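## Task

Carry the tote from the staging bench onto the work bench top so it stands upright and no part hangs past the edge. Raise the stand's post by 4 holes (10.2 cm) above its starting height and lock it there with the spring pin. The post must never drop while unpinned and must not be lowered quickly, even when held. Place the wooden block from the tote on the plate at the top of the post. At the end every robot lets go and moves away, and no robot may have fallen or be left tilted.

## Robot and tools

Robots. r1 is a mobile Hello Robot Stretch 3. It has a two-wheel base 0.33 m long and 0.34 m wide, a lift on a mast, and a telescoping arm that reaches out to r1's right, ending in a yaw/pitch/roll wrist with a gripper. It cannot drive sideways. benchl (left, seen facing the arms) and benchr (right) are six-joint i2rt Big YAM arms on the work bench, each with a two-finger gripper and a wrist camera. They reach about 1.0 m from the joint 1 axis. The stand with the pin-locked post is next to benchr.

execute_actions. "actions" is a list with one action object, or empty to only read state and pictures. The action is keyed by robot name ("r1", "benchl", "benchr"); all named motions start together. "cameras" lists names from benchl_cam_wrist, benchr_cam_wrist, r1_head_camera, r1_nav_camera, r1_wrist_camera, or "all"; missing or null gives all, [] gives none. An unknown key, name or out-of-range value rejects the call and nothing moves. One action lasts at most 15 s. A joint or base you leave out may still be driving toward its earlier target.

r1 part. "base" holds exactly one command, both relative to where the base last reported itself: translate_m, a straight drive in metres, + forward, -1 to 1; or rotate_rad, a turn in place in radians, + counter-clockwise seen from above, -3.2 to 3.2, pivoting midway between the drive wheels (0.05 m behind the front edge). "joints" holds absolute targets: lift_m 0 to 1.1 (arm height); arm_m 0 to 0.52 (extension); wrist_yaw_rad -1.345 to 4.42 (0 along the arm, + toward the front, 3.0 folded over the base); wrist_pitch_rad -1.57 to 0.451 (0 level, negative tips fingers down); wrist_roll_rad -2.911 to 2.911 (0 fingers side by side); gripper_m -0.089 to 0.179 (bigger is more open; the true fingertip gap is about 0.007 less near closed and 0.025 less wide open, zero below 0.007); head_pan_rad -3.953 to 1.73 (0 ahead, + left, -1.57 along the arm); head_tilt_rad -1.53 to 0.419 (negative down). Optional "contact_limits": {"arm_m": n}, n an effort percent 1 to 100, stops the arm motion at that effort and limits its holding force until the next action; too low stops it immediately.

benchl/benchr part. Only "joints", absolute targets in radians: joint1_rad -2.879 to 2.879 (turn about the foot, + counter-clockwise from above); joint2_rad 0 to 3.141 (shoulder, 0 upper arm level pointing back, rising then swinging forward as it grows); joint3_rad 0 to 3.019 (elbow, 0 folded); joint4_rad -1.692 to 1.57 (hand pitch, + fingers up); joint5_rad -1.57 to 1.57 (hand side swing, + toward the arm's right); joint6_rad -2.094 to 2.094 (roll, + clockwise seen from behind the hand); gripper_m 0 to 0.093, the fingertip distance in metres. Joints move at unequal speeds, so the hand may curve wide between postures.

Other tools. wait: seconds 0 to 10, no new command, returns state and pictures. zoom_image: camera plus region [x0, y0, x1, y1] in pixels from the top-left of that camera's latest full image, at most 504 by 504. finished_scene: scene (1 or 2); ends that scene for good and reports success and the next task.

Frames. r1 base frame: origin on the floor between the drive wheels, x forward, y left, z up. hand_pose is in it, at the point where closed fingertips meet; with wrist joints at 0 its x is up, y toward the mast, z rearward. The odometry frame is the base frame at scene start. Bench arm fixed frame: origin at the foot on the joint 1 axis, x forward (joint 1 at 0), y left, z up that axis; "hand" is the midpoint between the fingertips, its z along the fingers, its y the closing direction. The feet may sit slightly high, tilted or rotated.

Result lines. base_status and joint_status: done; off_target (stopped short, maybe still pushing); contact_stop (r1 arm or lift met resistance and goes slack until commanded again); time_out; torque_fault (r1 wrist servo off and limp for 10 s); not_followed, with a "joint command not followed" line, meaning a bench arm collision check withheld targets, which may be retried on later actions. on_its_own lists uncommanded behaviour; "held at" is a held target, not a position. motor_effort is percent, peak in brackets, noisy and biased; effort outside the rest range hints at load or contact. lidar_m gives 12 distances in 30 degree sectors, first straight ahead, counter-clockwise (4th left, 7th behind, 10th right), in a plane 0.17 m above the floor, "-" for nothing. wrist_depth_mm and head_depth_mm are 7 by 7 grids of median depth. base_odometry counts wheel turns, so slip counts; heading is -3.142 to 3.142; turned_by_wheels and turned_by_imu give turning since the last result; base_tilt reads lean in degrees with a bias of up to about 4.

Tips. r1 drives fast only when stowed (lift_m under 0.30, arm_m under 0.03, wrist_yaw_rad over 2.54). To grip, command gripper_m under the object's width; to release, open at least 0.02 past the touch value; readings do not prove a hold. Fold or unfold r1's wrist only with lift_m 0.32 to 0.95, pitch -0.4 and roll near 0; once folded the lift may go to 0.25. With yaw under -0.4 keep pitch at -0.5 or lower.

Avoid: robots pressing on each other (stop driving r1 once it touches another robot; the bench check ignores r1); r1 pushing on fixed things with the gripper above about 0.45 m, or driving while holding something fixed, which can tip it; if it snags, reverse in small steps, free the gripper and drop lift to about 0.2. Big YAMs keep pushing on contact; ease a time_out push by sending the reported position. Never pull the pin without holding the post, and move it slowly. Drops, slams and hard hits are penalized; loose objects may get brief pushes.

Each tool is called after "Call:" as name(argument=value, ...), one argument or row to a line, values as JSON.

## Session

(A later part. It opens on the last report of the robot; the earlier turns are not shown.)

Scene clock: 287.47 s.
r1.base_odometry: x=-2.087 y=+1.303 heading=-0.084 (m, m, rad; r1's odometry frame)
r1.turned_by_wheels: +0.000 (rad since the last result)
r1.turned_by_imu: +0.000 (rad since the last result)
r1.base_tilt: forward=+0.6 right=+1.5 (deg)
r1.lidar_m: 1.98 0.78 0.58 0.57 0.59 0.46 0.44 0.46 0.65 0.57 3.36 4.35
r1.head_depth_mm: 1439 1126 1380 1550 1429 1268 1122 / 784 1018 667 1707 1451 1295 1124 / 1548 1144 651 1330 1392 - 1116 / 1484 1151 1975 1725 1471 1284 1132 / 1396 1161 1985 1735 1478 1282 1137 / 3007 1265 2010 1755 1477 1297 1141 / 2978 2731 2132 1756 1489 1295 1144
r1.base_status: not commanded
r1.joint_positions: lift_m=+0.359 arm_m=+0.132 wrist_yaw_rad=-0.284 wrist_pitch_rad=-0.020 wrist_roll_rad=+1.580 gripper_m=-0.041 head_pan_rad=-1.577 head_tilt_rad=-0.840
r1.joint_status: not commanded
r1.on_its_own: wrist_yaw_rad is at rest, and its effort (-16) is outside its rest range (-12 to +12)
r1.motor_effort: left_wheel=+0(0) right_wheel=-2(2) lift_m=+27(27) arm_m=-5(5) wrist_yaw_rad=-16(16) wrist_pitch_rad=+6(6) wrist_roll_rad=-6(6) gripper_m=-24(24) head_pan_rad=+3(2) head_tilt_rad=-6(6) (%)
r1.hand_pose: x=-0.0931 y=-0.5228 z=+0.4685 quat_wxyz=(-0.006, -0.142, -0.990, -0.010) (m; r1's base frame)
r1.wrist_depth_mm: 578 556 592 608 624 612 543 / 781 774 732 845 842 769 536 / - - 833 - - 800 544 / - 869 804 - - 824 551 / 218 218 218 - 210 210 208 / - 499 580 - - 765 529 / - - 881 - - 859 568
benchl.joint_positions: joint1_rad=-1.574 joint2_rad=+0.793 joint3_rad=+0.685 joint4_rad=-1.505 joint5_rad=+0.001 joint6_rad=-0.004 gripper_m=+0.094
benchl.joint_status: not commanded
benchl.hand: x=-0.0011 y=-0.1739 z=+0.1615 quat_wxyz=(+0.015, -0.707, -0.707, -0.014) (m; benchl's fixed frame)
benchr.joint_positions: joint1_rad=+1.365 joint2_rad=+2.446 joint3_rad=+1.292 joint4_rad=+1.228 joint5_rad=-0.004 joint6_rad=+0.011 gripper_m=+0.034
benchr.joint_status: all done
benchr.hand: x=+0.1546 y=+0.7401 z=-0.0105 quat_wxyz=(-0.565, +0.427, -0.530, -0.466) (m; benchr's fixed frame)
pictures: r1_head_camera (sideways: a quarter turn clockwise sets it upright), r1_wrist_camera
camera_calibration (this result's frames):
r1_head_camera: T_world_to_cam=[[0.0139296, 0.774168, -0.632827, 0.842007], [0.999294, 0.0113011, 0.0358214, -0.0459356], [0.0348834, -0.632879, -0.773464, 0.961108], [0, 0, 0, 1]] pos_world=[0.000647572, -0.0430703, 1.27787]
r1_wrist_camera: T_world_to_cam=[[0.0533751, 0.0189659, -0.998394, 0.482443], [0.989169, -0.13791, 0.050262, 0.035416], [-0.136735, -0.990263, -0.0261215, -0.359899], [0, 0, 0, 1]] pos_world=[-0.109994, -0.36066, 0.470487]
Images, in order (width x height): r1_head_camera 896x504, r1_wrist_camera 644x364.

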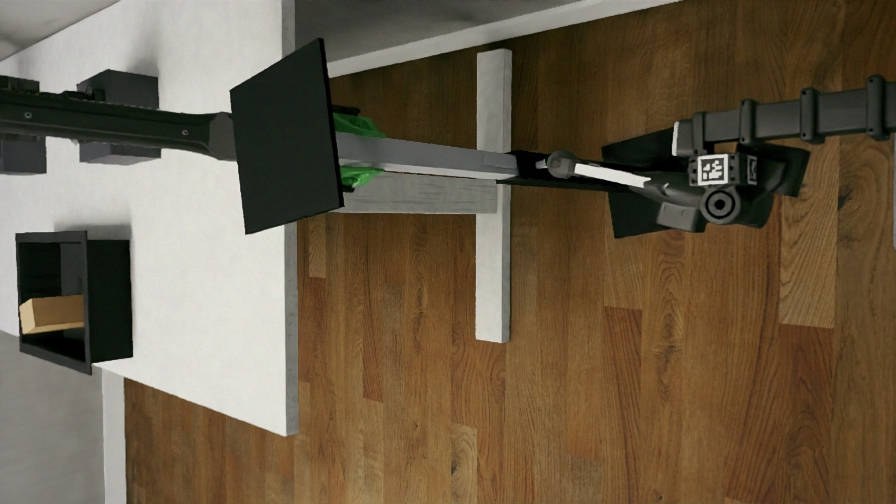

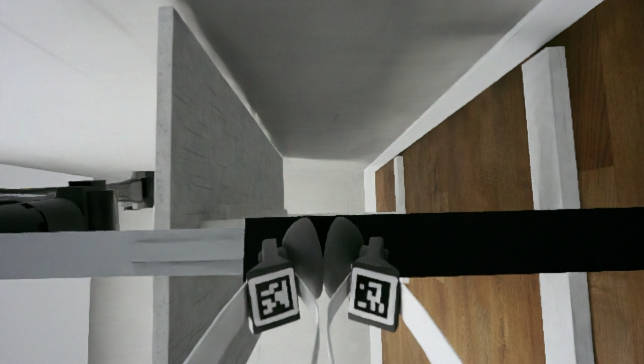

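Call:
execute_actions(
  actions=[
    {"r1":{"joints":{"gripper_m":0.07,"wrist_yaw_rad":-0.298,"wrist_roll_rad":1.569}}},
  ],
  cameras=[],
)

Call:
execute_actions(
  actions=[
    {"r1":{"joints":{"arm_m":0.162},"contact_limits":{"arm_m":25}}},
  ],
  cameras=["r1_wrist_camera"],
)

Call:
zoom_image(
  camera="r1_wrist_camera",
  region=[220,190,440,320],
)

Scene clock: 291.07 s.
r1.base_odometry: x=-2.087 y=+1.303 heading=-0.084 (m, m, rad; r1's odometry frame)
r1.turned_by_wheels: +0.000 (rad since the last result)
r1.turned_by_imu: +0.000 (rad since the last result)
r1.base_tilt: forward=+0.7 right=+1.3 (deg)
r1.lidar_m: 1.97 0.78 0.58 0.57 0.59 0.46 0.44 0.46 0.65 0.58 3.35 4.34
r1.head_depth_mm: 1440 1119 1381 1549 1421 1256 1127 / 783 1019 667 1715 1464 1292 1133 / 1547 1141 650 1342 1398 - 1117 / 1482 1154 1980 1726 1469 1285 1135 / 1394 1165 1981 1728 1474 1280 1139 / 2913 1264 1988 1739 1490 1296 1144 / 2956 2684 2142 1735 1490 1294 1147
r1.base_status: not commanded
r1.joint_positions: lift_m=+0.359 arm_m=+0.132 wrist_yaw_rad=-0.295 wrist_pitch_rad=-0.020 wrist_roll_rad=+1.579 gripper_m=+0.070 head_pan_rad=-1.577 head_tilt_rad=-0.840
r1.joint_status: all done
r1.motor_effort: left_wheel=-1(2) right_wheel=+2(2) lift_m=+27(27) arm_m=-4(6) wrist_yaw_rad=-4(15) wrist_pitch_rad=+6(6) wrist_roll_rad=-6(6) gripper_m=+1(100) head_pan_rad=+2(2) head_tilt_rad=-6(6) (%)
r1.hand_pose: x=-0.0956 y=-0.5220 z=+0.4684 quat_wxyz=(-0.005, -0.147, -0.989, -0.010) (m; r1's base frame)
r1.wrist_depth_mm: 573 534 582 589 613 614 532 / 801 726 731 836 838 756 545 / - - 840 - - 806 543 / - 847 795 - - 802 540 / 337 433 393 212 213 212 210 / - 498 - - - 626 512 / - - 764 - - 789 553
benchl.joint_positions: joint1_rad=-1.574 joint2_rad=+0.793 joint3_rad=+0.685 joint4_rad=-1.505 joint5_rad=+0.001 joint6_rad=-0.004 gripper_m=+0.094
benchl.joint_status: not commanded
benchl.hand: x=-0.0011 y=-0.1739 z=+0.1615 quat_wxyz=(+0.015, -0.707, -0.707, -0.014) (m; benchl's fixed frame)
benchr.joint_positions: joint1_rad=+1.365 joint2_rad=+2.446 joint3_rad=+1.292 joint4_rad=+1.228 joint5_rad=-0.004 joint6_rad=+0.011 gripper_m=+0.034
benchr.joint_status: not commanded
benchr.hand: x=+0.1546 y=+0.7401 z=-0.0105 quat_wxyz=(-0.565, +0.428, -0.530, -0.466) (m; benchr's fixed frame)
pictures: none
No camera images: the call's "cameras" was empty. Leave "cameras" out to get every camera's image.

Scene clock: 292.27 s.
r1.base_odometry: x=-2.087 y=+1.303 heading=-0.084 (m, m, rad; r1's odometry frame)
r1.turned_by_wheels: +0.000 (rad since the last result)
r1.turned_by_imu: +0.000 (rad since the last result)
r1.base_tilt: forward=+0.7 right=+1.4 (deg)
r1.lidar_m: 1.98 0.78 0.58 0.57 0.59 0.46 0.44 0.46 0.65 0.57 3.35 4.34
r1.head_depth_mm: 1446 1127 1377 1554 1422 1267 1123 / 781 1018 666 1712 1459 1292 1128 / 1554 1144 653 1337 1396 - 1131 / 1484 1150 1972 1739 1472 1286 1132 / 1403 1160 1983 1731 1470 1283 1140 / 2927 1266 2004 1747 1483 1293 1137 / 2960 2692 2145 1751 1495 1295 1148
r1.base_status: not commanded
r1.joint_positions: lift_m=+0.359 arm_m=+0.161 wrist_yaw_rad=-0.298 wrist_pitch_rad=-0.020 wrist_roll_rad=+1.579 gripper_m=+0.070 head_pan_rad=-1.577 head_tilt_rad=-0.840
r1.joint_status: all done
r1.motor_effort: left_wheel=-2(1) right_wheel=+2(2) lift_m=+27(27) arm_m=+7(7) wrist_yaw_rad=+0(4) wrist_pitch_rad=+6(6) wrist_roll_rad=-6(6) gripper_m=+0(1) head_pan_rad=+3(3) head_tilt_rad=-6(6) (%)
r1.contact_limits: arm_m 25 (drawing in: default 26, maximum 43; extending or still: default 36, maximum 59)
r1.hand_pose: x=-0.0964 y=-0.5509 z=+0.4684 quat_wxyz=(-0.005, -0.148, -0.989, -0.010) (m; r1's base frame)
r1.wrist_depth_mm: 574 528 584 598 603 609 530 / 770 694 731 813 830 758 553 / - - 840 - - 795 546 / - 796 811 - - 844 544 / 335 457 563 184 185 183 185 / - 186 178 177 179 178 178 / - - 901 - - 767 536
benchl.joint_positions: joint1_rad=-1.574 joint2_rad=+0.793 joint3_rad=+0.685 joint4_rad=-1.505 joint5_rad=+0.001 joint6_rad=-0.004 gripper_m=+0.094
benchl.joint_status: not commanded
benchl.hand: x=-0.0011 y=-0.1739 z=+0.1615 quat_wxyz=(+0.015, -0.707, -0.707, -0.014) (m; benchl's fixed frame)
benchr.joint_positions: joint1_rad=+1.365 joint2_rad=+2.446 joint3_rad=+1.292 joint4_rad=+1.228 joint5_rad=-0.004 joint6_rad=+0.011 gripper_m=+0.034
benchr.joint_status: not commanded
benchr.hand: x=+0.1546 y=+0.7401 z=-0.0105 quat_wxyz=(-0.565, +0.428, -0.530, -0.466) (m; benchr's fixed frame)
pictures: r1_wrist_camera
camera_calibration (this result's frames):
r1_wrist_camera: T_world_to_cam=[[0.0525575, 0.018819, -0.998441, 0.482953], [0.987273, -0.15126, 0.0491187, 0.0278222], [-0.1501, -0.988315, -0.0265294, -0.388137], [0, 0, 0, 1]] pos_world=[-0.11111, -0.388481, 0.470536]
Images, in order (width x height): r1_wrist_camera 644x364.

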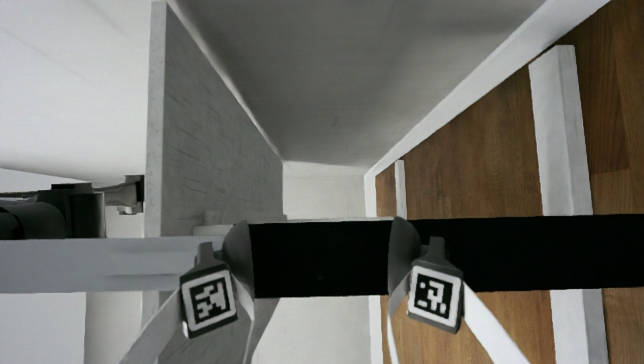

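Region (220, 190, 440, 320) of r1_wrist_camera's 644x364 image, scaled by 2.291; it fills the top 298 rows of this view, and the rest is white.

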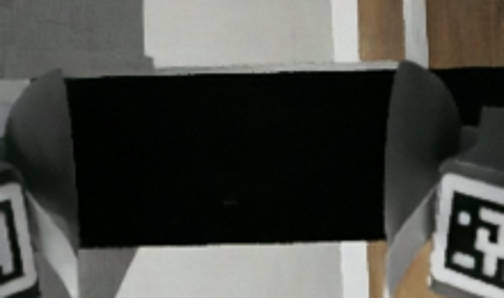

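Call:
execute_actions(
  actions=[
    {"r1":{"joints":{"arm_m":0.17},"contact_limits":{"arm_m":18}}},
  ],
  cameras=[],
)

Call:
execute_actions(
  actions=[
    {"r1":{"joints":{"gripper_m":-0.06}}},
  ],
  cameras=["r1_wrist_camera"],
)

Scene clock: 293.80 s.
r1.base_odometry: x=-2.087 y=+1.303 heading=-0.084 (m, m, rad; r1's odometry frame)
r1.turned_by_wheels: +0.000 (rad since the last result)
r1.turned_by_imu: +0.000 (rad since the last result)
r1.base_tilt: forward=+0.7 right=+1.2 (deg)
r1.lidar_m: 1.97 0.78 0.58 0.57 0.59 0.46 0.44 0.46 0.65 0.57 3.36 4.34
r1.head_depth_mm: 1441 1126 1380 1548 1425 1266 1123 / 785 1017 667 1703 1455 1294 1138 / 1541 1149 650 1338 1386 - 1130 / 1485 1148 1966 1719 1470 1283 1140 / 1401 1161 1983 1730 1479 1283 1141 / 2965 1266 1997 1746 1490 1286 1141 / 2978 2711 2148 1750 1492 1303 1149
r1.base_status: not commanded
r1.joint_positions: lift_m=+0.359 arm_m=+0.162 wrist_yaw_rad=-0.300 wrist_pitch_rad=-0.021 wrist_roll_rad=+1.579 gripper_m=+0.070 head_pan_rad=-1.577 head_tilt_rad=-0.840
r1.joint_status: arm_m contact_stop (moved +0.000 of +0.009)
r1.on_its_own: arm_m is slack since a contact_stop, until your next command for it (your +0.170 is given up)
r1.motor_effort: left_wheel=-2(2) right_wheel=-2(3) lift_m=+27(27) arm_m=+1(19) wrist_yaw_rad=+2(9) wrist_pitch_rad=+6(7) wrist_roll_rad=-6(6) gripper_m=-2(2) head_pan_rad=+2(2) head_tilt_rad=-6(7) (%)
r1.contact_limits: arm_m 18 (drawing in: default 26, maximum 43; extending or still: default 36, maximum 59)
r1.hand_pose: x=-0.0969 y=-0.5510 z=+0.4682 quat_wxyz=(-0.005, -0.149, -0.989, -0.010) (m; r1's base frame)
r1.wrist_depth_mm: 562 542 587 598 604 610 522 / 761 681 741 817 831 754 543 / - - 802 - - 796 545 / - 823 816 - - 832 552 / 334 457 580 184 185 182 183 / - 185 177 175 179 178 178 / - - 885 - - 781 545
benchl.joint_positions: joint1_rad=-1.574 joint2_rad=+0.793 joint3_rad=+0.685 joint4_rad=-1.505 joint5_rad=+0.001 joint6_rad=-0.004 gripper_m=+0.094
benchl.joint_status: not commanded
benchl.hand: x=-0.0011 y=-0.1739 z=+0.1615 quat_wxyz=(+0.015, -0.707, -0.707, -0.014) (m; benchl's fixed frame)
benchr.joint_positions: joint1_rad=+1.365 joint2_rad=+2.446 joint3_rad=+1.292 joint4_rad=+1.228 joint5_rad=-0.004 joint6_rad=+0.011 gripper_m=+0.034
benchr.joint_status: not commanded
benchr.hand: x=+0.1546 y=+0.7401 z=-0.0105 quat_wxyz=(-0.565, +0.428, -0.530, -0.466) (m; benchr's fixed frame)
pictures: none
No camera images: the call's "cameras" was empty. Leave "cameras" out to get every camera's image.

not run: a stop came earlier in this reply.

Call:
execute_actions(
  actions=[
    {"r1":{"joints":{"gripper_m":-0.06}}},
  ],
  cameras=["r1_wrist_camera"],
)

Call:
execute_actions(
  actions=[
    {"r1":{"joints":{"arm_m":0.142},"contact_limits":{"arm_m":43}},"benchr":{"joints":{"joint2_rad":2.37,"joint3_rad":1.29,"joint4_rad":1.2}}},
  ],
  cameras=["r1_head_camera"],
)

Call:
execute_actions(
  actions=[
    {"benchr":{"joints":{"joint2_rad":2.3,"joint3_rad":1.27,"joint4_rad":1.16}}},
  ],
  cameras=["r1_head_camera"],
)

Scene clock: 296.27 s.
r1.base_odometry: x=-2.087 y=+1.303 heading=-0.084 (m, m, rad; r1's odometry frame)
r1.turned_by_wheels: +0.000 (rad since the last result)
r1.turned_by_imu: +0.000 (rad since the last result)
r1.base_tilt: forward=+0.6 right=+1.2 (deg)
r1.lidar_m: 1.99 0.78 0.58 0.57 0.59 0.46 0.44 0.46 0.65 0.57 3.34 4.35
r1.head_depth_mm: 1438 1122 1376 1549 1421 1263 1124 / 787 1017 667 1706 1458 1296 1132 / 1547 1148 650 1342 1398 - 1131 / 1481 1147 1974 1729 1472 1282 1133 / 1394 1168 1974 1744 1477 1284 1138 / 2910 1265 1991 1738 1489 1290 1145 / 3007 2705 2107 1747 1488 1293 1149
r1.base_status: not commanded
r1.joint_positions: lift_m=+0.359 arm_m=+0.163 wrist_yaw_rad=-0.303 wrist_pitch_rad=-0.019 wrist_roll_rad=+1.577 gripper_m=-0.058 head_pan_rad=-1.577 head_tilt_rad=-0.840
r1.joint_status: all done
r1.on_its_own: arm_m is slack since a contact_stop, until your next command for it (your +0.170 is given up)
r1.motor_effort: left_wheel=-3(4) right_wheel=+9(9) lift_m=+27(27) arm_m=+0(2) wrist_yaw_rad=+5(7) wrist_pitch_rad=+5(8) wrist_roll_rad=-5(6) gripper_m=-37(100) head_pan_rad=+3(2) head_tilt_rad=-6(6) (%)
r1.hand_pose: x=-0.0976 y=-0.5524 z=+0.4687 quat_wxyz=(-0.004, -0.151, -0.989, -0.009) (m; r1's base frame)
r1.wrist_depth_mm: 568 542 581 589 580 591 516 / 750 675 724 817 806 739 541 / - 991 815 - - 826 551 / - 826 809 - - 829 549 / 338 451 555 - 183 183 182 / 185 183 182 172 175 175 177 / - - 897 - - 846 541
benchl.joint_positions: joint1_rad=-1.574 joint2_rad=+0.793 joint3_rad=+0.685 joint4_rad=-1.505 joint5_rad=+0.001 joint6_rad=-0.004 gripper_m=+0.094
benchl.joint_status: not commanded
benchl.hand: x=-0.0011 y=-0.1739 z=+0.1615 quat_wxyz=(+0.015, -0.707, -0.707, -0.014) (m; benchl's fixed frame)
benchr.joint_positions: joint1_rad=+1.365 joint2_rad=+2.446 joint3_rad=+1.292 joint4_rad=+1.228 joint5_rad=-0.004 joint6_rad=+0.011 gripper_m=+0.034
benchr.joint_status: not commanded
benchr.hand: x=+0.1546 y=+0.7401 z=-0.0105 quat_wxyz=(-0.565, +0.428, -0.530, -0.466) (m; benchr's fixed frame)
pictures: r1_wrist_camera
camera_calibration (this result's frames):
r1_wrist_camera: T_world_to_cam=[[0.0505646, 0.0180416, -0.998558, 0.482763], [0.986618, -0.156086, 0.0471399, 0.0269756], [-0.155011, -0.987579, -0.0256926, -0.39031], [0, 0, 0, 1]] pos_world=[-0.111527, -0.389961, 0.470767]
Images, in order (width x height): r1_wrist_camera 644x364.

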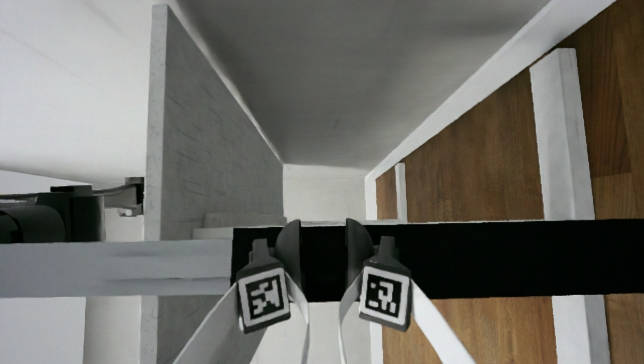

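Scene clock: 297.40 s.
r1.base_odometry: x=-2.087 y=+1.303 heading=-0.084 (m, m, rad; r1's odometry frame)
r1.turned_by_wheels: +0.000 (rad since the last result)
r1.turned_by_imu: +0.000 (rad since the last result)
r1.base_tilt: forward=+0.7 right=+1.3 (deg)
r1.lidar_m: 1.98 0.78 0.58 0.57 0.59 0.46 0.44 0.46 0.65 0.58 3.36 4.33
r1.head_depth_mm: 1438 1124 1379 1550 1426 1267 1116 / 785 1021 667 1702 1450 1284 1125 / 1542 1140 650 1336 1392 - 1118 / 1487 1155 1975 1725 1472 1279 1135 / 1395 1161 1976 1729 1483 1288 1143 / 2937 1263 1992 1735 1471 1281 1140 / 2994 2729 2132 1753 1496 1301 1148
r1.base_status: not commanded
r1.joint_positions: lift_m=+0.359 arm_m=+0.143 wrist_yaw_rad=-0.287 wrist_pitch_rad=-0.019 wrist_roll_rad=+1.577 gripper_m=-0.055 head_pan_rad=-1.577 head_tilt_rad=-0.840
r1.joint_status: all done
r1.on_its_own: wrist_yaw_rad is at rest, and its effort (-13) is outside its rest range (-12 to +12)
r1.motor_effort: left_wheel=+0(3) right_wheel=+0(11) lift_m=+27(27) arm_m=-7(18) wrist_yaw_rad=-13(13) wrist_pitch_rad=+5(6) wrist_roll_rad=-5(5) gripper_m=-34(37) head_pan_rad=+3(2) head_tilt_rad=-6(6) (%)
r1.contact_limits: arm_m 43 (drawing in: default 26, maximum 43; extending or still: default 36, maximum 59)
r1.hand_pose: x=-0.0937 y=-0.5329 z=+0.4687 quat_wxyz=(-0.004, -0.143, -0.990, -0.009) (m; r1's base frame)
r1.wrist_depth_mm: 580 554 596 598 611 602 546 / 800 762 749 847 866 755 544 / - - 807 - - 806 548 / - 843 790 - - 847 553 / 208 209 203 201 200 201 200 / - 469 377 - - 742 506 / - - 868 - - 834 556
benchl.joint_positions: joint1_rad=-1.574 joint2_rad=+0.793 joint3_rad=+0.685 joint4_rad=-1.505 joint5_rad=+0.001 joint6_rad=-0.004 gripper_m=+0.094
benchl.joint_status: not commanded
benchl.hand: x=-0.0011 y=-0.1739 z=+0.1615 quat_wxyz=(+0.015, -0.707, -0.707, -0.014) (m; benchl's fixed frame)
benchr.joint_positions: joint1_rad=+1.365 joint2_rad=+2.438 joint3_rad=+1.291 joint4_rad=+1.205 joint5_rad=-0.004 joint6_rad=+0.011 gripper_m=+0.034
benchr.joint_status: all done
benchr.hand: x=+0.1548 y=+0.7411 z=-0.0105 quat_wxyz=(-0.561, +0.431, -0.534, -0.463) (m; benchr's fixed frame)
pictures: r1_head_camera (sideways: a quarter turn clockwise sets it upright)
camera_calibration (this result's frames):
r1_head_camera: T_world_to_cam=[[0.0139296, 0.774176, -0.632817, 0.841995], [0.999294, 0.0113008, 0.0358216, -0.0459359], [0.0348836, -0.63287, -0.773472, 0.961118], [0, 0, 0, 1]] pos_world=[0.000647579, -0.04307, 1.27787]
Images, in order (width x height): r1_head_camera 896x504.

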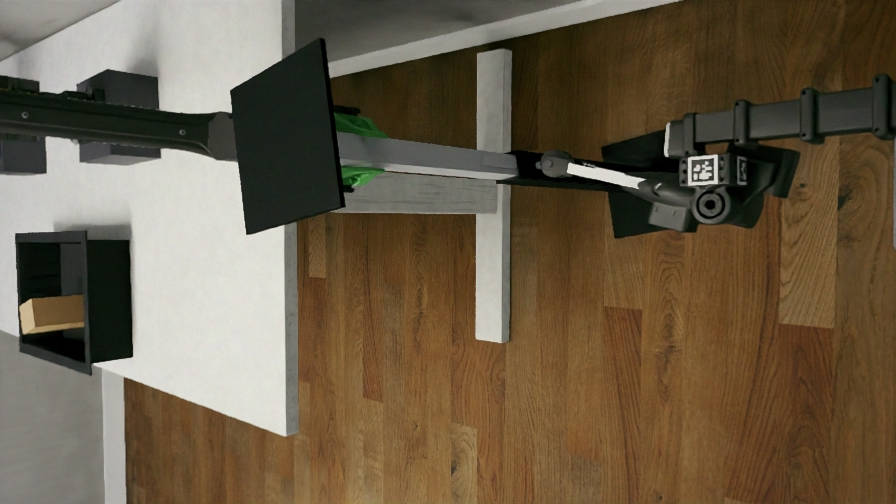

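Scene clock: 298.00 s.
r1.base_odometry: x=-2.087 y=+1.303 heading=-0.084 (m, m, rad; r1's odometry frame)
r1.turned_by_wheels: +0.000 (rad since the last result)
r1.turned_by_imu: +0.000 (rad since the last result)
r1.base_tilt: forward=+0.6 right=+1.3 (deg)
r1.lidar_m: 1.98 0.79 0.58 0.57 0.59 0.46 0.44 0.46 0.65 0.57 3.35 4.35
r1.head_depth_mm: 1439 1121 1384 1554 1422 1262 1123 / 783 818 662 1705 1458 1295 1133 / 1545 1139 648 1342 1393 - 1117 / 1495 1149 1956 1732 1465 1276 1130 / 1398 1158 1994 1735 1473 1287 1137 / 2945 1262 2005 1746 1481 1289 1143 / 2943 2713 2121 1760 1491 1287 1147
r1.base_status: not commanded
r1.joint_positions: lift_m=+0.359 arm_m=+0.142 wrist_yaw_rad=-0.285 wrist_pitch_rad=-0.020 wrist_roll_rad=+1.577 gripper_m=-0.051 head_pan_rad=-1.577 head_tilt_rad=-0.840
r1.joint_status: not commanded
r1.on_its_own: gripper_m is held at -0.053, not at your -0.060, by its stall guard, which is still easing; wrist_yaw_rad is at rest, and its effort (-16) is outside its rest range (-12 to +12)
r1.motor_effort: left_wheel=+0(2) right_wheel=-2(3) lift_m=+27(27) arm_m=-6(8) wrist_yaw_rad=-16(17) wrist_pitch_rad=+6(6) wrist_roll_rad=-5(5) gripper_m=-31(30) head_pan_rad=+3(2) head_tilt_rad=-6(6) (%)
r1.hand_pose: x=-0.0932 y=-0.5328 z=+0.4685 quat_wxyz=(-0.004, -0.142, -0.990, -0.010) (m; r1's base frame)
r1.wrist_depth_mm: 586 563 591 615 626 611 544 / 796 733 752 837 841 747 555 / - - 827 - - 846 541 / - 829 828 - - 817 545 / 208 209 202 202 200 200 199 / - 468 549 - - 722 514 / - - 880 - - 849 552
benchl.joint_positions: joint1_rad=-1.574 joint2_rad=+0.793 joint3_rad=+0.685 joint4_rad=-1.505 joint5_rad=+0.001 joint6_rad=-0.004 gripper_m=+0.094
benchl.joint_status: not commanded
benchl.hand: x=-0.0011 y=-0.1739 z=+0.1615 quat_wxyz=(+0.015, -0.707, -0.707, -0.014) (m; benchl's fixed frame)
benchr.joint_positions: joint1_rad=+1.365 joint2_rad=+2.428 joint3_rad=+1.286 joint4_rad=+1.193 joint5_rad=-0.004 joint6_rad=+0.011 gripper_m=+0.034
benchr.joint_status: all done
benchr.hand: x=+0.1548 y=+0.7413 z=-0.0076 quat_wxyz=(-0.559, +0.432, -0.536, -0.461) (m; benchr's fixed frame)
pictures: r1_head_camera (sideways: a quarter turn clockwise sets it upright)
camera_calibration (this result's frames):
r1_head_camera: T_world_to_cam=[[0.0139295, 0.774176, -0.632817, 0.841995], [0.999294, 0.0113009, 0.0358216, -0.0459359], [0.0348836, -0.63287, -0.773472, 0.961118], [0, 0, 0, 1]] pos_world=[0.000647584, -0.04307, 1.27787]
Images, in order (width x height): r1_head_camera 896x504.

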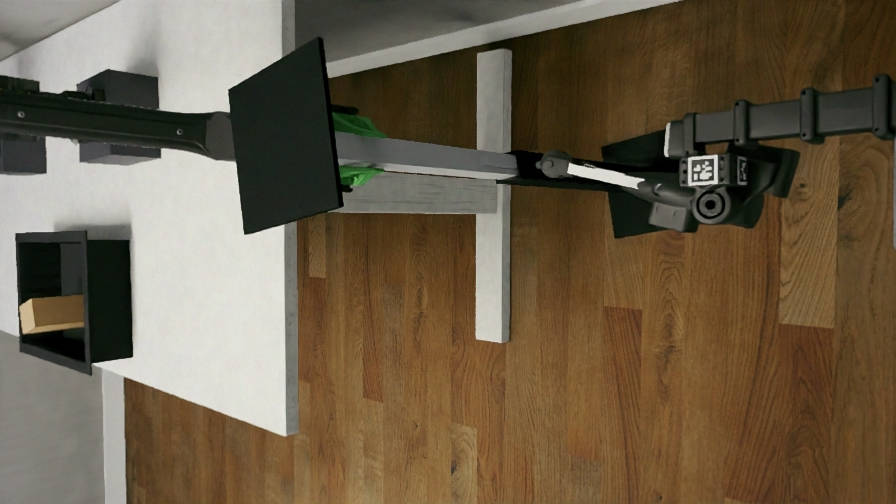

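Call:
zoom_image(
  camera="r1_head_camera",
  region=[510,140,590,190],
)

Region (510, 140, 590, 190) of r1_head_camera's 896x504 image, scaled by 6.300, with more detail than that image has; it fills the top 315 rows of this view, and the rest is white.

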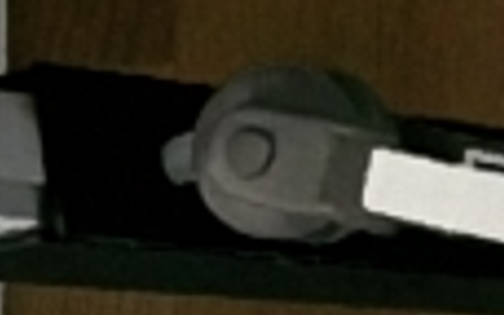

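Call:
execute_actions(
  actions=[
    {"benchr":{"joints":{"joint2_rad":2.47,"joint3_rad":1.3,"joint4_rad":1.24}},"r1":{"joints":{"gripper_m":0.07,"wrist_yaw_rad":-0.298}}},
  ],
  cameras=["r1_head_camera"],
)

Call:
execute_actions(
  actions=[
    {"benchr":{"joints":{"joint2_rad":2.55,"joint3_rad":1.3,"joint4_rad":1.27}},"r1":{"joints":{"arm_m":0.09}}},
  ],
  cameras=["r1_head_camera","r1_wrist_camera"],
)

Call:
zoom_image(
  camera="r1_head_camera",
  region=[490,130,610,200],
)

Scene clock: 309.77 s.
r1.base_odometry: x=-2.087 y=+1.303 heading=-0.084 (m, m, rad; r1's odometry frame)
r1.turned_by_wheels: +0.000 (rad since the last result)
r1.turned_by_imu: +0.000 (rad since the last result)
r1.base_tilt: forward=+0.6 right=+1.3 (deg)
r1.lidar_m: 1.98 0.78 0.58 0.57 0.59 0.46 0.44 0.46 0.65 0.57 3.35 4.33
r1.head_depth_mm: 1444 1125 1376 1555 1424 1267 1117 / 781 1015 664 1717 1455 1289 1130 / 1551 1143 652 1339 1398 - 1115 / 1484 1150 1981 1727 1470 1291 1133 / 1384 1164 1991 1730 1472 1285 1142 / 2940 1268 2010 1743 1481 1296 1145 / 2975 2713 2135 1759 1490 1292 1154
r1.base_status: not commanded
r1.joint_positions: lift_m=+0.359 arm_m=+0.142 wrist_yaw_rad=-0.295 wrist_pitch_rad=-0.020 wrist_roll_rad=+1.577 gripper_m=+0.070 head_pan_rad=-1.577 head_tilt_rad=-0.840
r1.joint_status: all done
r1.motor_effort: left_wheel=-1(1) right_wheel=+1(2) lift_m=+27(27) arm_m=-4(5) wrist_yaw_rad=-4(16) wrist_pitch_rad=+6(6) wrist_roll_rad=-5(5) gripper_m=+1(98) head_pan_rad=+2(3) head_tilt_rad=-6(7) (%)
r1.hand_pose: x=-0.0956 y=-0.5319 z=+0.4683 quat_wxyz=(-0.004, -0.147, -0.989, -0.010) (m; r1's base frame)
r1.wrist_depth_mm: 574 556 583 594 590 607 528 / 766 739 734 809 816 746 542 / - - 836 - - 816 544 / - 818 837 - - 823 547 / 336 445 389 202 204 202 202 / - 466 - 197 - 624 501 / - - 798 - - 804 556
benchl.joint_positions: joint1_rad=-1.574 joint2_rad=+0.793 joint3_rad=+0.685 joint4_rad=-1.505 joint5_rad=+0.001 joint6_rad=-0.004 gripper_m=+0.094
benchl.joint_status: not commanded
benchl.hand: x=-0.0011 y=-0.1739 z=+0.1615 quat_wxyz=(+0.015, -0.707, -0.707, -0.014) (m; benchl's fixed frame)
benchr.joint_positions: joint1_rad=+1.365 joint2_rad=+2.442 joint3_rad=+1.290 joint4_rad=+1.216 joint5_rad=-0.004 joint6_rad=+0.011 gripper_m=+0.034
benchr.joint_status: all done
benchr.hand: x=+0.1546 y=+0.7401 z=-0.0115 quat_wxyz=(-0.563, +0.430, -0.533, -0.464) (m; benchr's fixed frame)
pictures: r1_head_camera (sideways: a quarter turn clockwise sets it upright)
camera_calibration (this result's frames):
r1_head_camera: T_world_to_cam=[[0.0139298, 0.774176, -0.632817, 0.841995], [0.999294, 0.0113005, 0.0358216, -0.0459359], [0.0348834, -0.63287, -0.773472, 0.961118], [0, 0, 0, 1]] pos_world=[0.000647568, -0.04307, 1.27787]
Images, in order (width x height): r1_head_camera 896x504.

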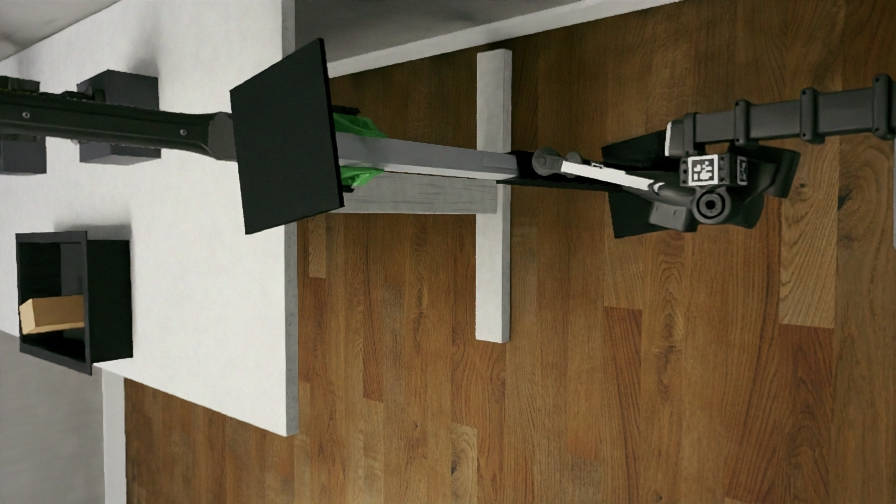

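Scene clock: 311.27 s.
r1.base_odometry: x=-2.087 y=+1.303 heading=-0.084 (m, m, rad; r1's odometry frame)
r1.turned_by_wheels: +0.000 (rad since the last result)
r1.turned_by_imu: +0.000 (rad since the last result)
r1.base_tilt: forward=+0.6 right=+1.3 (deg)
r1.lidar_m: 1.97 0.78 0.58 0.57 0.59 0.46 0.44 0.46 0.65 0.57 3.34 4.35
r1.head_depth_mm: 1445 1126 1384 1540 1422 1267 1124 / 782 1019 666 1709 1462 1290 1151 / 1551 1141 652 1337 1397 1317 1094 / 1483 1153 1965 1725 1472 1284 1133 / 1396 1163 1978 1745 1471 1284 1138 / 2964 1274 1990 1756 1490 1291 1145 / 2946 2718 2138 1760 1493 1297 1149
r1.base_status: not commanded
r1.joint_positions: lift_m=+0.359 arm_m=+0.090 wrist_yaw_rad=-0.295 wrist_pitch_rad=-0.020 wrist_roll_rad=+1.577 gripper_m=+0.070 head_pan_rad=-1.577 head_tilt_rad=-0.840
r1.joint_status: all done
r1.motor_effort: left_wheel=-1(1) right_wheel=+2(2) lift_m=+27(27) arm_m=-4(3) wrist_yaw_rad=-3(4) wrist_pitch_rad=+6(6) wrist_roll_rad=-5(5) gripper_m=+0(1) head_pan_rad=+2(3) head_tilt_rad=-6(6) (%)
r1.hand_pose: x=-0.0958 y=-0.4799 z=+0.4683 quat_wxyz=(-0.004, -0.147, -0.989, -0.010) (m; r1's base frame)
r1.wrist_depth_mm: 569 573 580 599 599 597 527 / 753 776 732 822 832 716 550 / - - 824 - - 831 544 / - 906 803 - - 828 553 / 322 414 568 251 254 250 253 / - - - - - 780 529 / - - 783 - - 784 556
benchl.joint_positions: joint1_rad=-1.574 joint2_rad=+0.793 joint3_rad=+0.685 joint4_rad=-1.505 joint5_rad=+0.001 joint6_rad=-0.004 gripper_m=+0.094
benchl.joint_status: not commanded
benchl.hand: x=-0.0011 y=-0.1739 z=+0.1615 quat_wxyz=(+0.015, -0.707, -0.707, -0.014) (m; benchl's fixed frame)
benchr.joint_positions: joint1_rad=+1.365 joint2_rad=+2.467 joint3_rad=+1.303 joint4_rad=+1.266 joint5_rad=-0.004 joint6_rad=+0.006 gripper_m=+0.034
benchr.joint_status: all done
benchr.hand: x=+0.1545 y=+0.7398 z=-0.0123 quat_wxyz=(-0.574, +0.422, -0.521, -0.471) (m; benchr's fixed frame)
pictures: r1_head_camera (sideways: a quarter turn clockwise sets it upright), r1_wrist_camera
camera_calibration (this result's frames):
r1_head_camera: T_world_to_cam=[[0.0139297, 0.774176, -0.632817, 0.841995], [0.999294, 0.0113006, 0.0358216, -0.0459359], [0.0348835, -0.63287, -0.773472, 0.961118], [0, 0, 0, 1]] pos_world=[0.000647573, -0.04307, 1.27787]
r1_wrist_camera: T_world_to_cam=[[0.0508306, 0.0197332, -0.998512, 0.481825], [0.987726, -0.14885, 0.0473398, 0.0400063], [-0.147694, -0.988663, -0.0270571, -0.317573], [0, 0, 0, 1]] pos_world=[-0.11091, -0.317525, 0.470622]
Images, in order (width x height): r1_head_camera 896x504, r1_wrist_camera 644x364.

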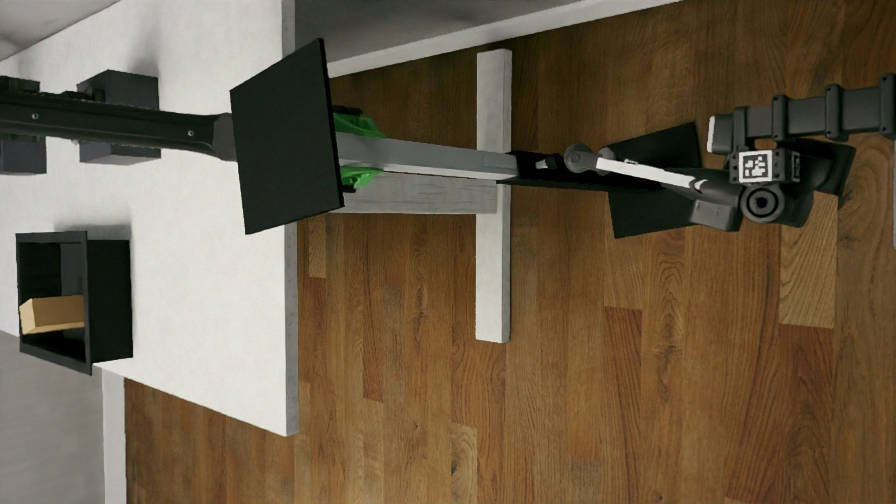

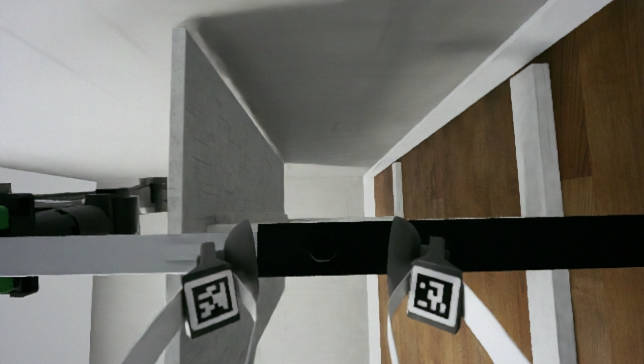

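Region (490, 130, 610, 200) of r1_head_camera's 896x504 image, scaled by 4.200, with more detail than that image has; it fills the top 294 rows of this view, and the rest is white.

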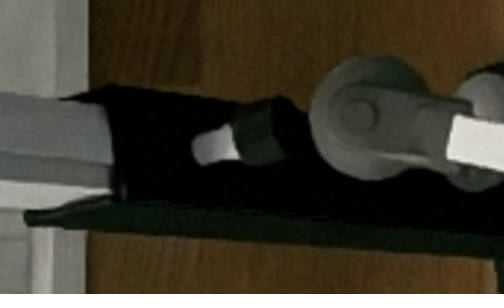

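Call:
execute_actions(
  actions=[
    {"benchr":{"joints":{"joint2_rad":2.4,"joint3_rad":1.3,"joint4_rad":1.27}},"r1":{"joints":{"arm_m":0.172},"contact_limits":{"arm_m":18}}},
  ],
  cameras=[],
)

Scene clock: 314.73 s.
r1.base_odometry: x=-2.087 y=+1.303 heading=-0.084 (m, m, rad; r1's odometry frame)
r1.turned_by_wheels: +0.000 (rad since the last result)
r1.turned_by_imu: +0.000 (rad since the last result)
r1.base_tilt: forward=+0.6 right=+1.4 (deg)
r1.lidar_m: 1.98 0.78 0.58 0.57 0.59 0.46 0.44 0.46 0.65 0.57 3.35 4.35
r1.head_depth_mm: 1448 1127 1381 1543 1422 1267 1120 / 787 1018 666 1709 1455 1292 1138 / 1559 1140 651 1334 1396 - 1133 / 1489 1152 1961 1731 1471 1277 1134 / 1399 1162 1978 1746 1479 1285 1139 / 2943 1273 1995 1741 1482 1293 1144 / 2989 2733 2114 1754 1484 1290 1147
r1.base_status: not commanded
r1.joint_positions: lift_m=+0.359 arm_m=+0.162 wrist_yaw_rad=-0.301 wrist_pitch_rad=-0.021 wrist_roll_rad=+1.577 gripper_m=+0.070 head_pan_rad=-1.577 head_tilt_rad=-0.840
r1.joint_status: arm_m contact_stop (moved +0.072 of +0.082)
r1.on_its_own: arm_m is slack since a contact_stop, until your next command for it (your +0.172 is given up)
r1.motor_effort: left_wheel=-2(3) right_wheel=-2(3) lift_m=+27(27) arm_m=+0(19) wrist_yaw_rad=+2(10) wrist_pitch_rad=+6(7) wrist_roll_rad=-5(5) gripper_m=-1(3) head_pan_rad=+3(3) head_tilt_rad=-6(6) (%)
r1.contact_limits: arm_m 18 (drawing in: default 26, maximum 43; extending or still: default 36, maximum 59)
r1.hand_pose: x=-0.0971 y=-0.5510 z=+0.4682 quat_wxyz=(-0.004, -0.150, -0.989, -0.010) (m; r1's base frame)
r1.wrist_depth_mm: 570 526 587 600 587 598 519 / 780 682 719 808 831 744 535 / - - 826 - - 836 551 / - 804 827 - - 827 546 / 336 459 573 183 186 183 182 / - 185 177 177 179 178 178 / - - 931 - - 783 542
benchl.joint_positions: joint1_rad=-1.574 joint2_rad=+0.793 joint3_rad=+0.685 joint4_rad=-1.505 joint5_rad=+0.001 joint6_rad=-0.004 gripper_m=+0.094
benchl.joint_status: not commanded
benchl.hand: x=-0.0011 y=-0.1739 z=+0.1615 quat_wxyz=(+0.015, -0.707, -0.707, -0.014) (m; benchl's fixed frame)
benchr.joint_positions: joint1_rad=+1.365 joint2_rad=+2.458 joint3_rad=+1.302 joint4_rad=+1.255 joint5_rad=-0.004 joint6_rad=+0.006 gripper_m=+0.034
benchr.joint_status: all done
benchr.hand: x=+0.1548 y=+0.7411 z=-0.0089 quat_wxyz=(-0.573, +0.423, -0.522, -0.470) (m; benchr's fixed frame)
pictures: none
No camera images: the call's "cameras" was empty. Leave "cameras" out to get every camera's image.

z is mid-play now.

Call:
execute_actions(
  actions=[
    {"r1":{"joints":{"gripper_m":-0.065}}},
  ],
  cameras=[],
)

Call:
execute_actions(
  actions=[
    {"r1":{"joints":{"arm_m":0.145},"contact_limits":{"arm_m":43}}},
  ],
  cameras=[],
)

Call:
execute_actions(
  actions=[
    {"r1":{"joints":{"arm_m":0.14},"contact_limits":{"arm_m":43}},"benchr":{"joints":{"joint2_rad":2.22,"joint3_rad":1.28,"joint4_rad":1.22}}},
  ],
  cameras=["r1_head_camera"],
)

Scene clock: 317.43 s.
r1.base_odometry: x=-2.087 y=+1.303 heading=-0.084 (m, m, rad; r1's odometry frame)
r1.turned_by_wheels: +0.000 (rad since the last result)
r1.turned_by_imu: +0.000 (rad since the last result)
r1.base_tilt: forward=+0.8 right=+1.4 (deg)
r1.lidar_m: 1.98 0.78 0.58 0.57 0.59 0.45 0.44 0.46 0.65 0.57 3.35 4.35
r1.head_depth_mm: 1444 1122 1380 1541 1424 1269 1130 / 787 1020 663 1711 1460 1298 1125 / 1553 1142 651 1337 1395 - 1132 / 1486 1157 1977 1726 1470 1275 1133 / 1401 1158 1973 1720 1479 1284 1139 / 2900 1257 1996 1738 1476 1294 1147 / 2973 2722 2141 1761 1485 1292 1149
r1.base_status: not commanded
r1.joint_positions: lift_m=+0.359 arm_m=+0.163 wrist_yaw_rad=-0.303 wrist_pitch_rad=-0.019 wrist_roll_rad=+1.577 gripper_m=-0.063 head_pan_rad=-1.577 head_tilt_rad=-0.840
r1.joint_status: all done
r1.on_its_own: arm_m is slack since a contact_stop, until your next command for it (your +0.172 is given up)
r1.motor_effort: left_wheel=-3(4) right_wheel=+9(9) lift_m=+27(27) arm_m=+0(3) wrist_yaw_rad=+6(8) wrist_pitch_rad=+5(8) wrist_roll_rad=-5(5) gripper_m=-41(100) head_pan_rad=+3(3) head_tilt_rad=-6(6) (%)
r1.hand_pose: x=-0.0977 y=-0.5525 z=+0.4687 quat_wxyz=(-0.004, -0.151, -0.988, -0.009) (m; r1's base frame)
r1.wrist_depth_mm: 565 532 577 584 597 589 522 / 763 671 710 808 795 754 538 / - 981 800 - - 838 542 / - 800 791 - - 839 554 / 336 452 558 - 182 183 182 / 184 183 181 173 175 175 177 / - - 922 - - 838 535
benchl.joint_positions: joint1_rad=-1.574 joint2_rad=+0.793 joint3_rad=+0.685 joint4_rad=-1.505 joint5_rad=+0.001 joint6_rad=-0.004 gripper_m=+0.094
benchl.joint_status: not commanded
benchl.hand: x=-0.0011 y=-0.1739 z=+0.1615 quat_wxyz=(+0.015, -0.707, -0.707, -0.014) (m; benchl's fixed frame)
benchr.joint_positions: joint1_rad=+1.365 joint2_rad=+2.458 joint3_rad=+1.302 joint4_rad=+1.255 joint5_rad=-0.004 joint6_rad=+0.006 gripper_m=+0.034
benchr.joint_status: not commanded
benchr.hand: x=+0.1548 y=+0.7411 z=-0.0089 quat_wxyz=(-0.573, +0.423, -0.522, -0.470) (m; benchr's fixed frame)
pictures: none
No camera images: the call's "cameras" was empty. Leave "cameras" out to get every camera's image.

Scene clock: 318.70 s.
r1.base_odometry: x=-2.087 y=+1.303 heading=-0.084 (m, m, rad; r1's odometry frame)
r1.turned_by_wheels: +0.000 (rad since the last result)
r1.turned_by_imu: +0.000 (rad since the last result)
r1.base_tilt: forward=+0.7 right=+1.4 (deg)
r1.lidar_m: 1.98 0.78 0.58 0.57 0.59 0.46 0.44 0.46 0.65 0.57 3.36 4.33
r1.head_depth_mm: 1447 1122 1383 1541 1415 1263 1122 / 785 1017 674 1698 1462 1291 1122 / 1533 1145 657 1342 1392 - 1132 / 1484 1151 1946 1729 1467 1288 1141 / 1404 1167 1985 1735 1480 1281 1139 / 2892 1264 2016 1752 1483 1294 1145 / 2946 2705 2152 1743 1486 1300 1146
r1.base_status: not commanded
r1.joint_positions: lift_m=+0.359 arm_m=+0.146 wrist_yaw_rad=-0.288 wrist_pitch_rad=-0.018 wrist_roll_rad=+1.577 gripper_m=-0.058 head_pan_rad=-1.577 head_tilt_rad=-0.840
r1.joint_status: all done
r1.on_its_own: gripper_m is held at -0.058, not at your -0.065, by its stall guard, which is still easing
r1.motor_effort: left_wheel=+0(3) right_wheel=+2(12) lift_m=+27(27) arm_m=-9(16) wrist_yaw_rad=-11(11) wrist_pitch_rad=+5(5) wrist_roll_rad=-5(5) gripper_m=-7(40) head_pan_rad=+2(3) head_tilt_rad=-6(6) (%)
r1.contact_limits: arm_m 43 (drawing in: default 26, maximum 43; extending or still: default 36, maximum 59)
r1.hand_pose: x=-0.0941 y=-0.5359 z=+0.4688 quat_wxyz=(-0.004, -0.144, -0.990, -0.009) (m; r1's base frame)
r1.wrist_depth_mm: 573 550 586 599 618 610 526 / 791 741 703 825 846 760 556 / - - 816 - - 802 533 / - 520 806 - - 833 551 / 322 208 203 199 196 197 197 / - 454 381 - - 752 508 / - - 883 - - 821 552
benchl.joint_positions: joint1_rad=-1.574 joint2_rad=+0.793 joint3_rad=+0.685 joint4_rad=-1.505 joint5_rad=+0.001 joint6_rad=-0.004 gripper_m=+0.094
benchl.joint_status: not commanded
benchl.hand: x=-0.0011 y=-0.1739 z=+0.1615 quat_wxyz=(+0.015, -0.707, -0.707, -0.014) (m; benchl's fixed frame)
benchr.joint_positions: joint1_rad=+1.365 joint2_rad=+2.458 joint3_rad=+1.301 joint4_rad=+1.240 joint5_rad=-0.004 joint6_rad=+0.008 gripper_m=+0.034
benchr.joint_status: not commanded
benchr.hand: x=+0.1548 y=+0.7411 z=-0.0129 quat_wxyz=(-0.568, +0.426, -0.527, -0.467) (m; benchr's fixed frame)
pictures: none
No camera images: the call's "cameras" was empty. Leave "cameras" out to get every camera's image.

Scene clock: 320.73 s.
r1.base_odometry: x=-2.087 y=+1.303 heading=-0.084 (m, m, rad; r1's odometry frame)
r1.turned_by_wheels: +0.000 (rad since the last result)
r1.turned_by_imu: +0.000 (rad since the last result)
r1.base_tilt: forward=+0.7 right=+1.4 (deg)
r1.lidar_m: 1.98 0.78 0.58 0.57 0.59 0.45 0.44 0.46 0.65 0.57 3.35 4.34
r1.head_depth_mm: 1447 1124 1382 1556 1424 1271 1119 / 783 817 661 1704 1452 1298 1124 / 1549 1141 647 1342 1393 - 1116 / 1483 1150 1959 1724 1473 1283 1137 / 1396 1163 1996 1734 1477 1291 1135 / 2956 1266 1999 1754 1481 1299 1135 / 2994 2726 2128 1754 1486 1296 1147
r1.base_status: not commanded
r1.joint_positions: lift_m=+0.359 arm_m=+0.140 wrist_yaw_rad=-0.284 wrist_pitch_rad=-0.020 wrist_roll_rad=+1.577 gripper_m=-0.049 head_pan_rad=-1.577 head_tilt_rad=-0.840
r1.joint_status: all done
r1.on_its_own: gripper_m is held at -0.051, not at your -0.065, by its stall guard, which is still easing; wrist_yaw_rad is at rest, and its effort (-17) is outside its rest range (-12 to +12)
r1.motor_effort: left_wheel=+1(1) right_wheel=-3(3) lift_m=+27(27) arm_m=-6(10) wrist_yaw_rad=-17(19) wrist_pitch_rad=+6(6) wrist_roll_rad=-5(5) gripper_m=-30(35) head_pan_rad=+3(2) head_tilt_rad=-6(6) (%)
r1.contact_limits: arm_m 43 (drawing in: default 26, maximum 43; extending or still: default 36, maximum 59)
r1.hand_pose: x=-0.0929 y=-0.5310 z=+0.4685 quat_wxyz=(-0.004, -0.141, -0.990, -0.010) (m; r1's base frame)
r1.wrist_depth_mm: 579 565 595 615 619 623 549 / 788 757 718 864 869 762 541 / - - 823 - - 807 549 / - 850 814 - - 805 553 / 210 209 204 203 202 202 201 / - 471 551 - - 737 541 / - - 891 - - 851 555
benchl.joint_positions: joint1_rad=-1.574 joint2_rad=+0.793 joint3_rad=+0.685 joint4_rad=-1.505 joint5_rad=+0.001 joint6_rad=-0.004 gripper_m=+0.094
benchl.joint_status: not commanded
benchl.hand: x=-0.0011 y=-0.1739 z=+0.1615 quat_wxyz=(+0.015, -0.707, -0.707, -0.014) (m; benchl's fixed frame)
benchr.joint_positions: joint1_rad=+1.365 joint2_rad=+2.426 joint3_rad=+1.287 joint4_rad=+1.199 joint5_rad=-0.004 joint6_rad=+0.010 gripper_m=+0.034
benchr.joint_status: joint2_rad time_out (moved -0.032 of -0.238); the others done
benchr.on_its_own: joint2_rad reads +2.426 and still pushes toward +2.220 since a time_out
benchr.hand: x=+0.1549 y=+0.7416 z=-0.0047 quat_wxyz=(-0.562, +0.431, -0.533, -0.463) (m; benchr's fixed frame)
pictures: r1_head_camera (sideways: a quarter turn clockwise sets it upright)
camera_calibration (this result's frames):
r1_head_camera: T_world_to_cam=[[0.0139298, 0.774191, -0.632799, 0.841971], [0.999294, 0.0112998, 0.035822, -0.0459364], [0.0348836, -0.632852, -0.773487, 0.961138], [0, 0, 0, 1]] pos_world=[0.000647577, -0.0430695, 1.27787]
Images, in order (width x height): r1_head_camera 896x504.

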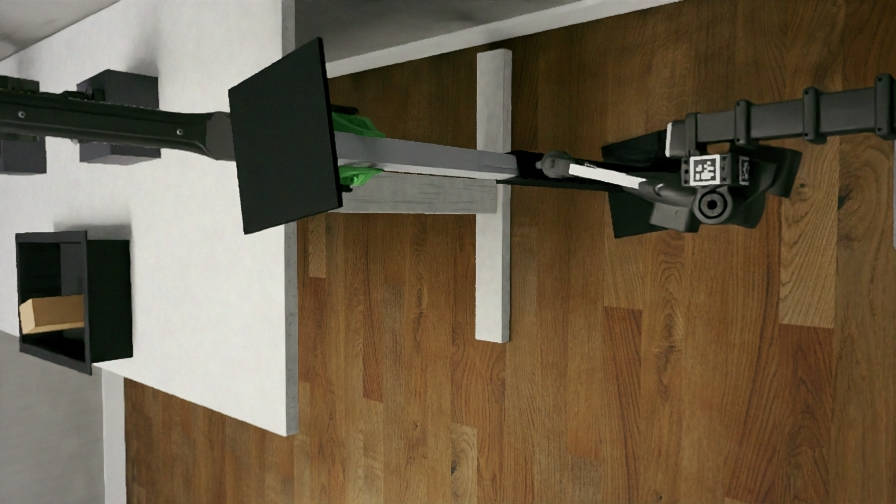

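Call:
execute_actions(
  actions=[
    {"benchr":{"joints":{"joint2_rad":2.42,"joint3_rad":1.31,"joint4_rad":1.28}},"r1":{"joints":{"gripper_m":0.07}}},
  ],
  cameras=[],
)

Call:
execute_actions(
  actions=[
    {"r1":{"joints":{"arm_m":0.07}}},
  ],
  cameras=[],
)

Call:
execute_actions(
  actions=[
    {"r1":{"joints":{"wrist_yaw_rad":0.0},"base":{"translate_m":-0.062}}},
  ],
  cameras=["r1_wrist_camera","r1_head_camera"],
)

Scene clock: 324.70 s.
r1.base_odometry: x=-2.087 y=+1.303 heading=-0.084 (m, m, rad; r1's odometry frame)
r1.turned_by_wheels: +0.000 (rad since the last result)
r1.turned_by_imu: +0.000 (rad since the last result)
r1.base_tilt: forward=+0.7 right=+1.3 (deg)
r1.lidar_m: 1.98 0.78 0.58 0.56 0.59 0.46 0.44 0.46 0.65 0.57 3.36 4.34
r1.head_depth_mm: 1446 1124 1389 1549 1425 1262 1125 / 780 820 663 1690 1449 1298 1125 / 1547 1149 665 1335 1396 - 1111 / 1481 1154 1997 1727 1470 1278 1136 / 1391 1160 1997 1734 1480 1291 1143 / 2913 1266 1996 1741 1479 1282 1144 / 2945 2708 2139 1748 1490 1284 1151
r1.base_status: not commanded
r1.joint_positions: lift_m=+0.359 arm_m=+0.140 wrist_yaw_rad=-0.295 wrist_pitch_rad=-0.020 wrist_roll_rad=+1.577 gripper_m=+0.070 head_pan_rad=-1.577 head_tilt_rad=-0.840
r1.joint_status: all done
r1.motor_effort: left_wheel=-1(1) right_wheel=+2(2) lift_m=+27(27) arm_m=-4(6) wrist_yaw_rad=-4(18) wrist_pitch_rad=+6(6) wrist_roll_rad=-5(5) gripper_m=+1(98) head_pan_rad=+2(3) head_tilt_rad=-6(6) (%)
r1.hand_pose: x=-0.0956 y=-0.5299 z=+0.4684 quat_wxyz=(-0.004, -0.147, -0.989, -0.010) (m; r1's base frame)
r1.wrist_depth_mm: 573 547 586 583 593 606 528 / 792 730 720 795 830 734 539 / - - 813 - - 817 552 / - 871 805 - - 837 545 / 338 439 394 203 205 205 205 / - 468 - 198 - 631 505 / - - 769 - - 786 549
benchl.joint_positions: joint1_rad=-1.574 joint2_rad=+0.793 joint3_rad=+0.685 joint4_rad=-1.505 joint5_rad=+0.001 joint6_rad=-0.004 gripper_m=+0.094
benchl.joint_status: not commanded
benchl.hand: x=-0.0011 y=-0.1739 z=+0.1615 quat_wxyz=(+0.015, -0.707, -0.707, -0.014) (m; benchl's fixed frame)
benchr.joint_positions: joint1_rad=+1.365 joint2_rad=+2.436 joint3_rad=+1.288 joint4_rad=+1.218 joint5_rad=-0.004 joint6_rad=+0.010 gripper_m=+0.034
benchr.joint_status: joint4_rad time_out (moved +0.018 of +0.081); the others done
benchr.on_its_own: joint4_rad reads +1.218 and still pushes toward +1.280 since a time_out
benchr.hand: x=+0.1546 y=+0.7403 z=-0.0073 quat_wxyz=(-0.564, +0.429, -0.531, -0.465) (m; benchr's fixed frame)
pictures: none
No camera images: the call's "cameras" was empty. Leave "cameras" out to get every camera's image.

not run: a stop came earlier in this reply.

not run: a stop came earlier in this reply.


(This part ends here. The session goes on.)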